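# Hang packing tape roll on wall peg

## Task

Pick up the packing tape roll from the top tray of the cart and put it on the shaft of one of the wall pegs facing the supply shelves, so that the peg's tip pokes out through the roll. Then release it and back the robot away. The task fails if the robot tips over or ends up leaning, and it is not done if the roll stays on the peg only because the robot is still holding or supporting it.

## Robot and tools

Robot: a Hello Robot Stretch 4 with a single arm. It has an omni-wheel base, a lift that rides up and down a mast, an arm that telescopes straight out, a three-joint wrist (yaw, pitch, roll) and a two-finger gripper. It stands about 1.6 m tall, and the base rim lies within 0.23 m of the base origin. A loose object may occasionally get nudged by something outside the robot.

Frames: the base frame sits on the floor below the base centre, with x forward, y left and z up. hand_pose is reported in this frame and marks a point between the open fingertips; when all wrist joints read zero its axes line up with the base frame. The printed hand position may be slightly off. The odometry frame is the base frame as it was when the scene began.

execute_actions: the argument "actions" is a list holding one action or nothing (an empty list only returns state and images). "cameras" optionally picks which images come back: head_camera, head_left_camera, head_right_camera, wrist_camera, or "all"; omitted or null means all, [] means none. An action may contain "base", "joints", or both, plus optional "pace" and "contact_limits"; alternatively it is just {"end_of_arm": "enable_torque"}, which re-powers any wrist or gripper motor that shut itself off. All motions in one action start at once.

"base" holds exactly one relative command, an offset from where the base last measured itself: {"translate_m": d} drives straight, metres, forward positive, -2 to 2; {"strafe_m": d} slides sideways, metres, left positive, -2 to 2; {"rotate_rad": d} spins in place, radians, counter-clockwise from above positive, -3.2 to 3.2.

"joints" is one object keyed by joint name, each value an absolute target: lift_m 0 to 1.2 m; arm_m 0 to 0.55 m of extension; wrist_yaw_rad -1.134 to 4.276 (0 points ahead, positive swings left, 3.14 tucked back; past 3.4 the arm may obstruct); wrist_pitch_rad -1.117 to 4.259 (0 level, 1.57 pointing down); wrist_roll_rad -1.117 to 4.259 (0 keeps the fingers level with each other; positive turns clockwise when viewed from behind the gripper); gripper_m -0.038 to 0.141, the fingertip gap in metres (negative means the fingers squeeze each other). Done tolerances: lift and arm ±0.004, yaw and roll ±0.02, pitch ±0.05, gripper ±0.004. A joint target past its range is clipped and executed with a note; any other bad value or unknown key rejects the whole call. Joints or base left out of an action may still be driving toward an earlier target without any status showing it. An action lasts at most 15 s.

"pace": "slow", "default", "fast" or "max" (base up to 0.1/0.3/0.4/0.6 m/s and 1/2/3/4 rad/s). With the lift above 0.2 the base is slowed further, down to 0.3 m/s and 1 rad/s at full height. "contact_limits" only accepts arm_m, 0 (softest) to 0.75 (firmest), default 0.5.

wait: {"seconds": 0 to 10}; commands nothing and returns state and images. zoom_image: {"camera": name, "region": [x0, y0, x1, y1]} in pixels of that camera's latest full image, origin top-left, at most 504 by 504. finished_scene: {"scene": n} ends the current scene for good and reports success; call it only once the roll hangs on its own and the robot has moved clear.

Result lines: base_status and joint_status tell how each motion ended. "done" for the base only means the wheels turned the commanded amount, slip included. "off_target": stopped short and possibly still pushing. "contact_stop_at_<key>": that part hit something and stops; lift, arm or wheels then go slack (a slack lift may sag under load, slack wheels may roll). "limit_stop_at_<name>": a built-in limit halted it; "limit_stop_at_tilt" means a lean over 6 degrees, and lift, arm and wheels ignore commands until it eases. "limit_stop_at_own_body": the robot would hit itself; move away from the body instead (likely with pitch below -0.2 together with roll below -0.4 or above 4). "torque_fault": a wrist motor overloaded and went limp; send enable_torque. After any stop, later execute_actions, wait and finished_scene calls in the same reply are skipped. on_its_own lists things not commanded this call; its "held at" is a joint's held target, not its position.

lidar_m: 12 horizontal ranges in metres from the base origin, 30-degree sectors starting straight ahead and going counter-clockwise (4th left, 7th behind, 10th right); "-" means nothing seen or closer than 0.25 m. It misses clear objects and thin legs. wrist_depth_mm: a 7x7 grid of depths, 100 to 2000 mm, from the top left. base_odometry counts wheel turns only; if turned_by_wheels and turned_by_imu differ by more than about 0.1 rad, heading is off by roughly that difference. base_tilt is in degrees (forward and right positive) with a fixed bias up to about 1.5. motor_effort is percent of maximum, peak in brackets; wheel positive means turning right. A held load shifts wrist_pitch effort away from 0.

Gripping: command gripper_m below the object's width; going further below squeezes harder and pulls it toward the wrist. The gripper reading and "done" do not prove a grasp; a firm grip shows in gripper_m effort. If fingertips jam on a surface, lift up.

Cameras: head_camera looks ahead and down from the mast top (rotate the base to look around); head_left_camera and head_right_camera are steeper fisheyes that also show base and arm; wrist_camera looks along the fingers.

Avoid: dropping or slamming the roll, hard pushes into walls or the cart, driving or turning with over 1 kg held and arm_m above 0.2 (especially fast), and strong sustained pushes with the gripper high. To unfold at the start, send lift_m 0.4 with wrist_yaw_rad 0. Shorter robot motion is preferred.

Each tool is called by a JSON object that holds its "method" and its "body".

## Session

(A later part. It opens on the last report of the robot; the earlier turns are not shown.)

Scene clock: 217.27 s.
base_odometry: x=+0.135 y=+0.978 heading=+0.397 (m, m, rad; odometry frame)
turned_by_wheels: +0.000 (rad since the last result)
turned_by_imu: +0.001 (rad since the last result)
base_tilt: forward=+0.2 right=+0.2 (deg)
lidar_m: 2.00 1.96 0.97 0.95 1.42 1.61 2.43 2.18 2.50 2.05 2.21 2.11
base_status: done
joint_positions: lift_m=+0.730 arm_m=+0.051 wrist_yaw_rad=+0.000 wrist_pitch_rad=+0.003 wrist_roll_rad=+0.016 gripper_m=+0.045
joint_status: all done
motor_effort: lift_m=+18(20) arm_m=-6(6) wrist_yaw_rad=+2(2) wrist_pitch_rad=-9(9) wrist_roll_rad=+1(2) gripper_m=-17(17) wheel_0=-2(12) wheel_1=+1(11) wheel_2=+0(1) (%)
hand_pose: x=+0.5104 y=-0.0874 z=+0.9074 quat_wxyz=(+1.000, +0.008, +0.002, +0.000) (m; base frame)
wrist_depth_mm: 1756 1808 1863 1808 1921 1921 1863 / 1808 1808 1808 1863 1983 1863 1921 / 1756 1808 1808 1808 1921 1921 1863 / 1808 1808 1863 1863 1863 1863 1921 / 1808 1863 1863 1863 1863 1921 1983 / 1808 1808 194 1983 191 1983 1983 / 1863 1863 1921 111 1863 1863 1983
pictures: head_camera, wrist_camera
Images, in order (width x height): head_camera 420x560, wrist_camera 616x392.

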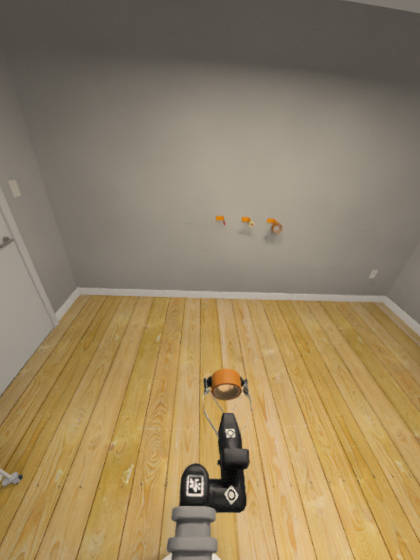

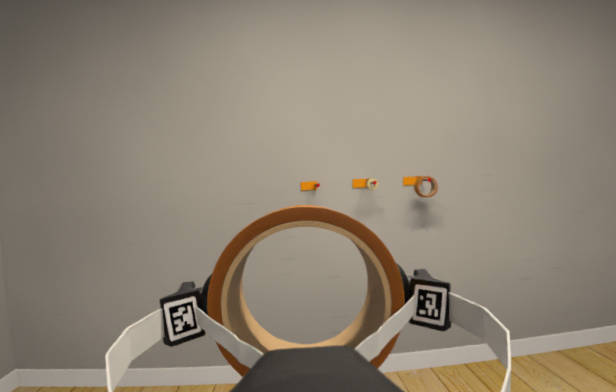

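{"method": "execute_actions", "body": {"actions": [{"base": {"translate_m": 1.15}, "joints": {"lift_m": 0.775, "arm_m": 0.18}, "pace": "fast"}]}}

Scene clock: 230.67 s.
base_odometry: x=+1.196 y=+1.422 heading=+0.396 (m, m, rad; odometry frame)
turned_by_wheels: +0.000 (rad since the last result)
turned_by_imu: -0.002 (rad since the last result)
base_tilt: forward=+0.2 right=+0.2 (deg)
lidar_m: 0.84 1.02 1.37 1.37 1.18 1.37 3.60 3.40 2.34 2.02 1.41 0.91
base_status: done
joint_positions: lift_m=+0.775 arm_m=+0.179 wrist_yaw_rad=+0.000 wrist_pitch_rad=+0.003 wrist_roll_rad=+0.016 gripper_m=+0.045
joint_status: all done
motor_effort: lift_m=+23(24) arm_m=+6(7) wrist_yaw_rad=+0(3) wrist_pitch_rad=-9(9) wrist_roll_rad=+2(2) gripper_m=-16(15) wheel_0=-1(4) wheel_1=+0(1) wheel_2=-1(11) (%)
hand_pose: x=+0.6383 y=-0.0874 z=+0.9521 quat_wxyz=(+1.000, +0.008, +0.002, +0.000) (m; base frame)
wrist_depth_mm: 549 559 564 569 580 585 597 / 554 564 564 574 580 585 597 / 559 554 564 574 585 591 591 / 554 564 569 574 585 585 597 / 564 564 574 580 585 591 609 / 564 569 195 580 190 597 603 / 559 569 574 111 591 597 609
pictures: head_camera, head_left_camera, head_right_camera, wrist_camera
Images, in order (width x height): head_camera 420x560, head_left_camera 420x672, head_right_camera 420x672, wrist_camera 616x392.

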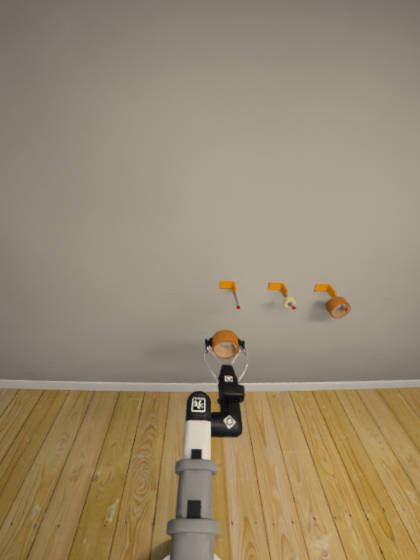

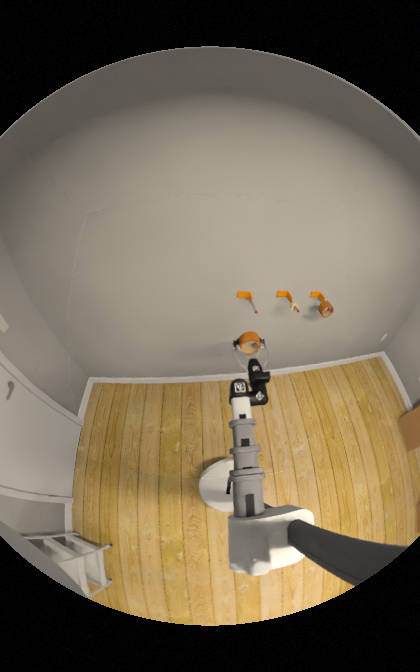

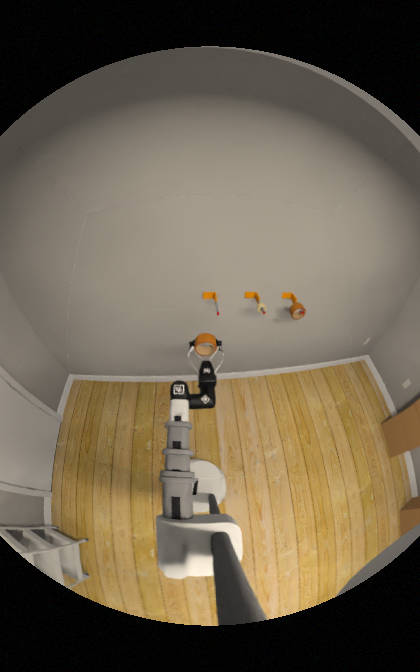

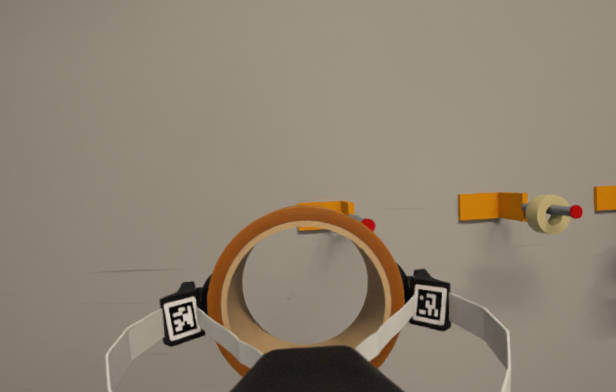

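{"method": "zoom_image", "body": {"camera": "head_camera", "region": [190, 265, 370, 385]}}

{"method": "zoom_image", "body": {"camera": "wrist_camera", "region": [270, 160, 616, 280]}}

Region (190, 265, 370, 385) of head_camera's 420x560 image, scaled by 2.800, with more detail than that image has.

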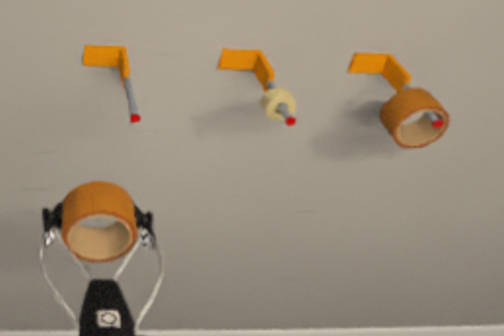

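Region (270, 160, 616, 280) of wrist_camera's 616x392 image, scaled by 1.457; it fills the top 175 rows of this view, and the rest is white.

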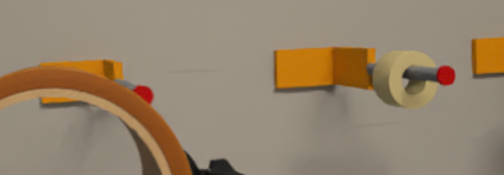

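{"method": "zoom_image", "body": {"camera": "wrist_camera", "region": [280, 180, 400, 250]}}

{"method": "zoom_image", "body": {"camera": "wrist_camera", "region": [450, 170, 600, 250]}}

Region (280, 180, 400, 250) of wrist_camera's 616x392 image, scaled by 4.200; it fills the top 294 rows of this view, and the rest is white.

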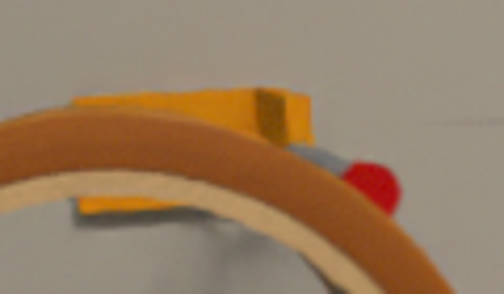

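Region (450, 170, 600, 250) of wrist_camera's 616x392 image, scaled by 3.360; it fills the top 269 rows of this view, and the rest is white.

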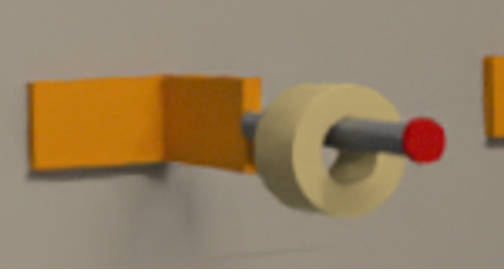

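{"method": "zoom_image", "body": {"camera": "wrist_camera", "region": [190, 190, 430, 392]}}

Region (190, 190, 430, 392) of wrist_camera's 616x392 image, scaled by 2.100; it fills the top 424 rows of this view, and the rest is white.

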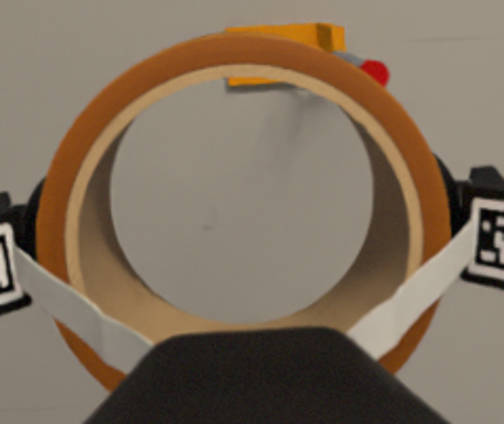

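{"method": "execute_actions", "body": {"actions": [{"base": {"strafe_m": -0.088}, "joints": {"lift_m": 0.77, "arm_m": 0.31, "wrist_yaw_rad": 0.05, "wrist_pitch_rad": -0.025}, "pace": "fast"}], "cameras": ["head_camera", "wrist_camera"]}}

Scene clock: 318.20 s.
base_odometry: x=+1.230 y=+1.341 heading=+0.396 (m, m, rad; odometry frame)
turned_by_wheels: +0.000 (rad since the last result)
turned_by_imu: +0.001 (rad since the last result)
base_tilt: forward=+0.2 right=+0.2 (deg)
lidar_m: 0.86 1.00 1.35 1.45 1.24 1.49 3.54 3.31 2.26 1.92 1.46 0.87
base_status: done
joint_positions: lift_m=+0.770 arm_m=+0.309 wrist_yaw_rad=+0.050 wrist_pitch_rad=-0.022 wrist_roll_rad=+0.016 gripper_m=+0.045
joint_status: all done
motor_effort: lift_m=+18(19) arm_m=+6(7) wrist_yaw_rad=+1(7) wrist_pitch_rad=-7(9) wrist_roll_rad=+0(2) gripper_m=-16(16) wheel_0=-1(8) wheel_1=+0(10) wheel_2=+0(3) (%)
hand_pose: x=+0.7723 y=-0.0729 z=+0.9546 quat_wxyz=(+1.000, +0.008, -0.011, +0.025) (m; base frame)
wrist_depth_mm: 442 445 449 449 442 445 449 / 445 445 445 449 449 449 445 / 442 442 449 449 445 445 442 / 449 449 449 445 445 449 445 / 445 445 449 445 445 452 445 / 445 445 195 445 191 449 442 / 445 445 442 111 449 449 452
pictures: head_camera, wrist_camera
Images, in order (width x height): head_camera 420x560, wrist_camera 616x392.

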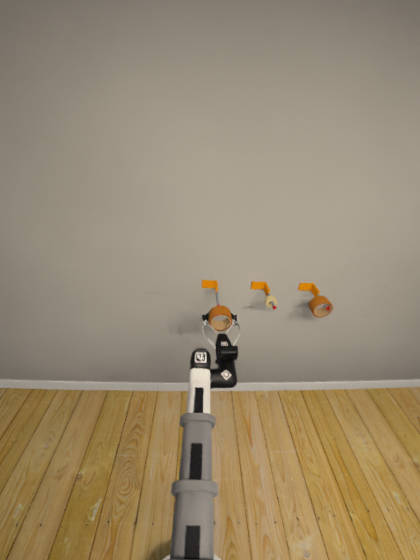

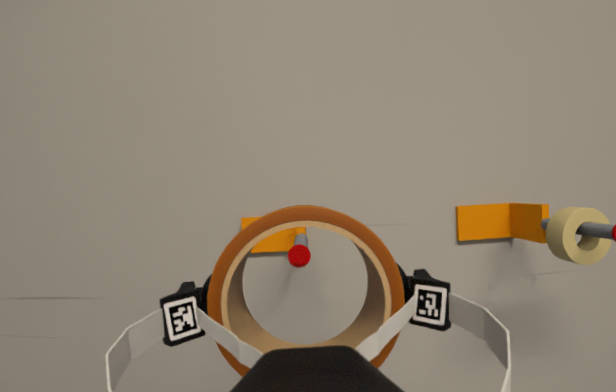

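{"method": "execute_actions", "body": {"actions": [{"base": {"strafe_m": 0.009}, "joints": {"lift_m": 0.76, "arm_m": 0.432}, "contact_limits": {"arm_m": 0.25}}], "cameras": ["head_camera", "head_right_camera", "wrist_camera"]}}

{"method": "zoom_image", "body": {"camera": "wrist_camera", "region": [190, 190, 430, 392]}}

{"method": "zoom_image", "body": {"camera": "head_camera", "region": [180, 265, 290, 345]}}

Scene clock: 332.73 s.
base_odometry: x=+1.226 y=+1.349 heading=+0.396 (m, m, rad; odometry frame)
turned_by_wheels: +0.000 (rad since the last result)
turned_by_imu: +0.001 (rad since the last result)
base_tilt: forward=+0.2 right=+0.3 (deg)
lidar_m: 0.96 1.02 1.35 1.44 1.25 1.47 3.52 3.33 2.23 1.94 1.44 0.88
base_status: done
joint_positions: lift_m=+0.760 arm_m=+0.431 wrist_yaw_rad=+0.050 wrist_pitch_rad=-0.022 wrist_roll_rad=+0.016 gripper_m=+0.045
joint_status: all done
motor_effort: lift_m=+17(20) arm_m=+7(7) wrist_yaw_rad=+1(1) wrist_pitch_rad=-7(9) wrist_roll_rad=+3(0) gripper_m=-16(16) wheel_0=+2(8) wheel_1=+0(7) wheel_2=-1(1) (%)
contact_limits: arm_m 0.25
hand_pose: x=+0.8942 y=-0.0729 z=+0.9447 quat_wxyz=(+1.000, +0.008, -0.011, +0.025) (m; base frame)
wrist_depth_mm: 324 322 324 325 325 325 322 / 324 324 322 322 322 325 325 / 324 320 325 322 324 322 322 / 324 324 324 325 324 325 320 / 322 324 324 315 325 324 325 / 324 324 194 324 191 324 324 / 324 322 324 111 325 324 324
pictures: head_camera, head_right_camera, wrist_camera
Images, in order (width x height): head_camera 420x560, head_right_camera 420x672, wrist_camera 616x392.

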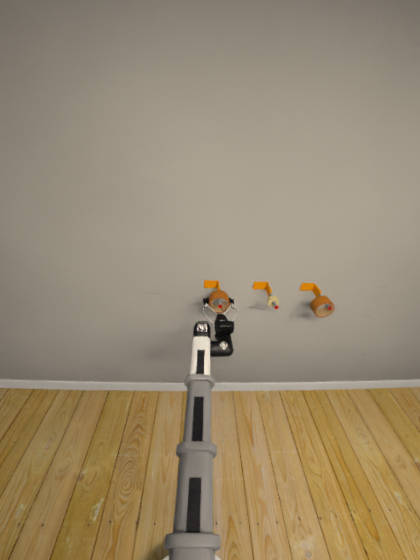

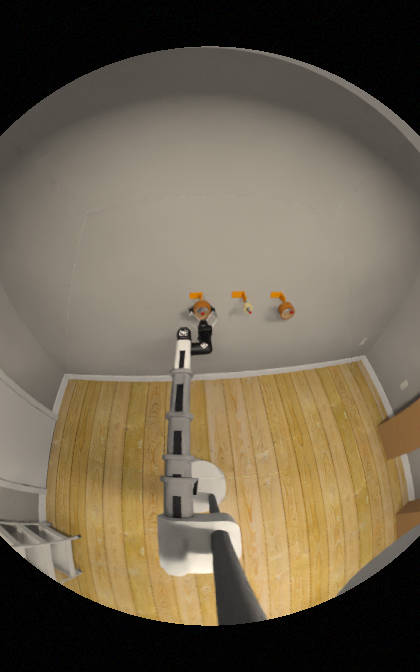

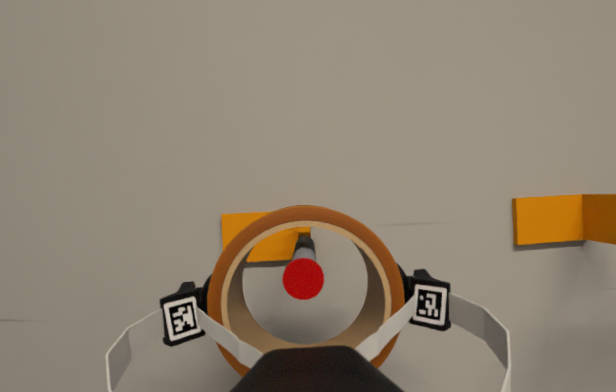

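Region (190, 190, 430, 392) of wrist_camera's 616x392 image, scaled by 2.100; it fills the top 424 rows of this view, and the rest is white.

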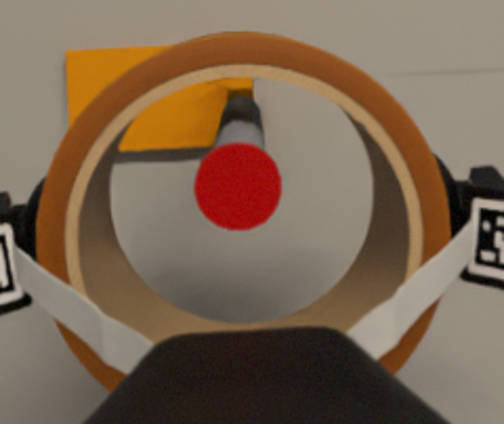

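Region (180, 265, 290, 345) of head_camera's 420x560 image, scaled by 4.582, with more detail than that image has; it fills the top 367 rows of this view, and the rest is white.

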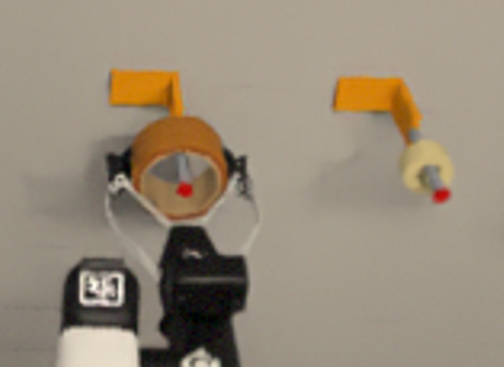

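{"method": "execute_actions", "body": {"actions": [{"joints": {"lift_m": 0.75}}], "cameras": ["wrist_camera"]}}

{"method": "zoom_image", "body": {"camera": "wrist_camera", "region": [190, 190, 430, 392]}}

Scene clock: 358.23 s.
base_odometry: x=+1.226 y=+1.349 heading=+0.396 (m, m, rad; odometry frame)
turned_by_wheels: +0.000 (rad since the last result)
turned_by_imu: +0.001 (rad since the last result)
base_tilt: forward=+0.2 right=+0.2 (deg)
lidar_m: 0.95 1.00 1.32 1.44 1.24 1.50 3.54 3.31 2.24 1.93 1.47 0.91
base_status: not commanded
joint_positions: lift_m=+0.750 arm_m=+0.431 wrist_yaw_rad=+0.050 wrist_pitch_rad=-0.022 wrist_roll_rad=+0.016 gripper_m=+0.045
joint_status: all done
motor_effort: lift_m=+18(21) arm_m=+7(6) wrist_yaw_rad=+1(1) wrist_pitch_rad=-10(9) wrist_roll_rad=-1(1) gripper_m=-17(18) wheel_0=+2(2) wheel_1=+0(0) wheel_2=-1(1) (%)
hand_pose: x=+0.8942 y=-0.0729 z=+0.9347 quat_wxyz=(+1.000, +0.008, -0.011, +0.025) (m; base frame)
wrist_depth_mm: 325 322 324 324 324 324 324 / 324 322 324 322 324 324 324 / 322 324 324 324 322 322 324 / 324 322 324 322 322 324 317 / 324 324 324 325 322 324 324 / 324 324 194 324 191 325 324 / 322 324 322 111 325 324 324
pictures: wrist_camera
Images, in order (width x height): wrist_camera 616x392.

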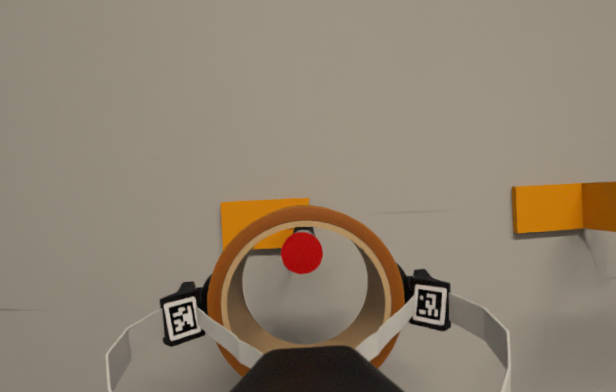

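Region (190, 190, 430, 392) of wrist_camera's 616x392 image, scaled by 2.100; it fills the top 424 rows of this view, and the rest is white.

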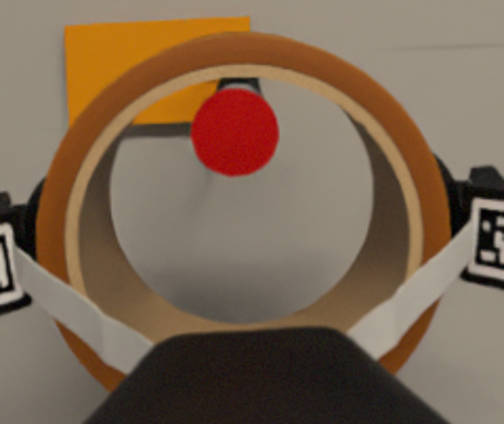

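{"method": "execute_actions", "body": {"actions": [{"joints": {"gripper_m": 0.125}}], "cameras": ["head_camera", "wrist_camera"]}}

Scene clock: 366.57 s.
base_odometry: x=+1.226 y=+1.349 heading=+0.396 (m, m, rad; odometry frame)
turned_by_wheels: +0.000 (rad since the last result)
turned_by_imu: +0.001 (rad since the last result)
base_tilt: forward=+0.2 right=+0.3 (deg)
lidar_m: 0.91 1.01 1.35 1.45 1.26 1.49 3.52 3.34 2.25 1.94 1.44 0.89
base_status: not commanded
joint_positions: lift_m=+0.750 arm_m=+0.431 wrist_yaw_rad=+0.050 wrist_pitch_rad=-0.023 wrist_roll_rad=+0.016 gripper_m=+0.125
joint_status: all done
motor_effort: lift_m=+17(17) arm_m=+7(7) wrist_yaw_rad=+1(1) wrist_pitch_rad=-6(8) wrist_roll_rad=+0(1) gripper_m=-1(17) wheel_0=+2(2) wheel_1=+0(0) wheel_2=-1(1) (%)
hand_pose: x=+0.8942 y=-0.0729 z=+0.9349 quat_wxyz=(+1.000, +0.008, -0.011, +0.025) (m; base frame)
wrist_depth_mm: 324 324 322 324 325 325 325 / 324 324 322 322 324 325 325 / 320 322 324 324 324 324 327 / 324 322 324 324 322 324 317 / 320 324 322 216 324 324 324 / 324 322 199 322 199 324 324 / 322 324 325 111 324 325 324
pictures: head_camera, wrist_camera
Images, in order (width x height): head_camera 420x560, wrist_camera 616x392.

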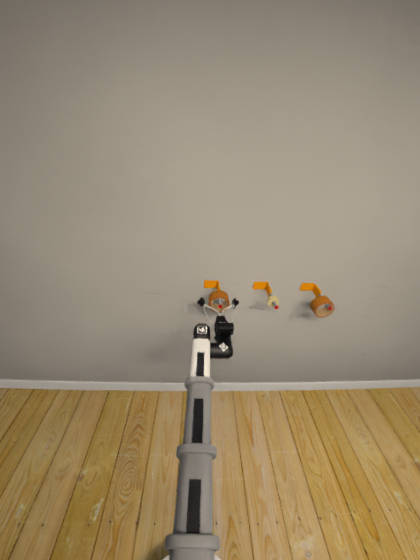

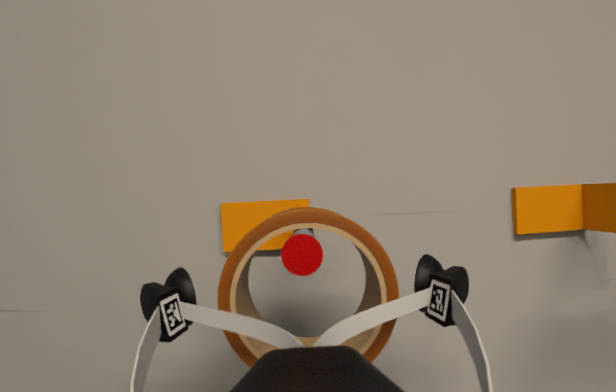

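The roll is released and hanging on the shaft. Now I'll retract the arm and back away.

{"method": "execute_actions", "body": {"actions": [{"base": {"translate_m": -0.2}, "joints": {"arm_m": 0.1}, "pace": "fast"}], "cameras": ["head_camera", "wrist_camera"]}}

{"method": "zoom_image", "body": {"camera": "head_camera", "region": [170, 230, 350, 330]}}

Scene clock: 373.57 s.
base_odometry: x=+1.042 y=+1.272 heading=+0.396 (m, m, rad; odometry frame)
turned_by_wheels: +0.000 (rad since the last result)
turned_by_imu: +0.002 (rad since the last result)
base_tilt: forward=+0.1 right=+0.3 (deg)
lidar_m: 1.02 1.21 1.52 1.46 1.13 2.03 3.19 3.19 2.18 1.93 1.72 1.05
base_status: done
joint_positions: lift_m=+0.750 arm_m=+0.101 wrist_yaw_rad=+0.050 wrist_pitch_rad=-0.023 wrist_roll_rad=+0.016 gripper_m=+0.125
joint_status: all done
motor_effort: lift_m=+17(17) arm_m=-6(7) wrist_yaw_rad=+2(0) wrist_pitch_rad=-6(5) wrist_roll_rad=+2(1) gripper_m=+0(2) wheel_0=+0(5) wheel_1=+1(6) wheel_2=+0(12) (%)
hand_pose: x=+0.5644 y=-0.0730 z=+0.9350 quat_wxyz=(+1.000, +0.008, -0.011, +0.025) (m; base frame)
wrist_depth_mm: 854 831 854 854 854 854 854 / 842 866 854 842 854 854 866 / 854 854 878 866 854 866 866 / 854 866 842 842 842 866 866 / 854 854 854 854 854 854 854 / 866 854 842 866 854 854 866 / 842 842 866 111 854 854 854
pictures: head_camera, wrist_camera
Images, in order (width x height): head_camera 420x560, wrist_camera 616x392.

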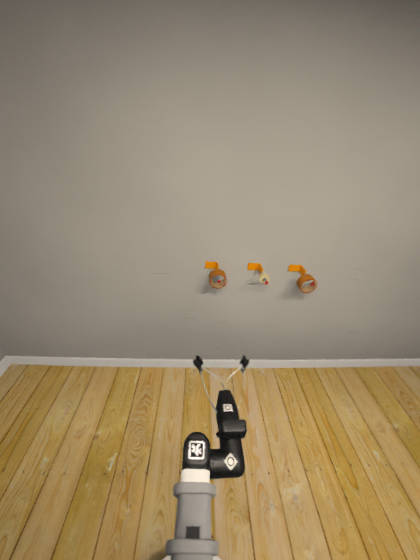

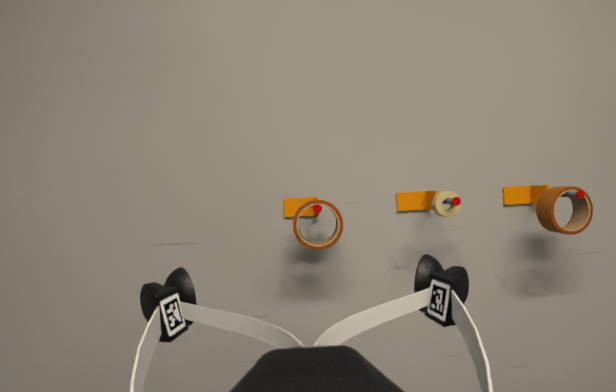

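Region (170, 230, 350, 330) of head_camera's 420x560 image, scaled by 2.800, with more detail than that image has.

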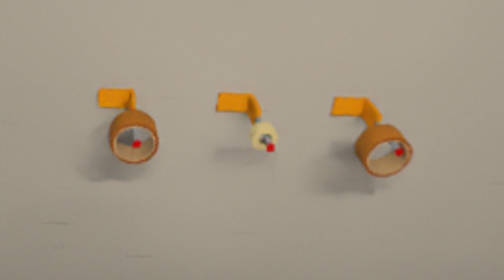

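The roll hangs on the shaft with the tip sticking out, and the robot is clear. Ending scene 1.

{"method": "finished_scene", "body": {"scene": 1}}

The scene is finished: the task was done.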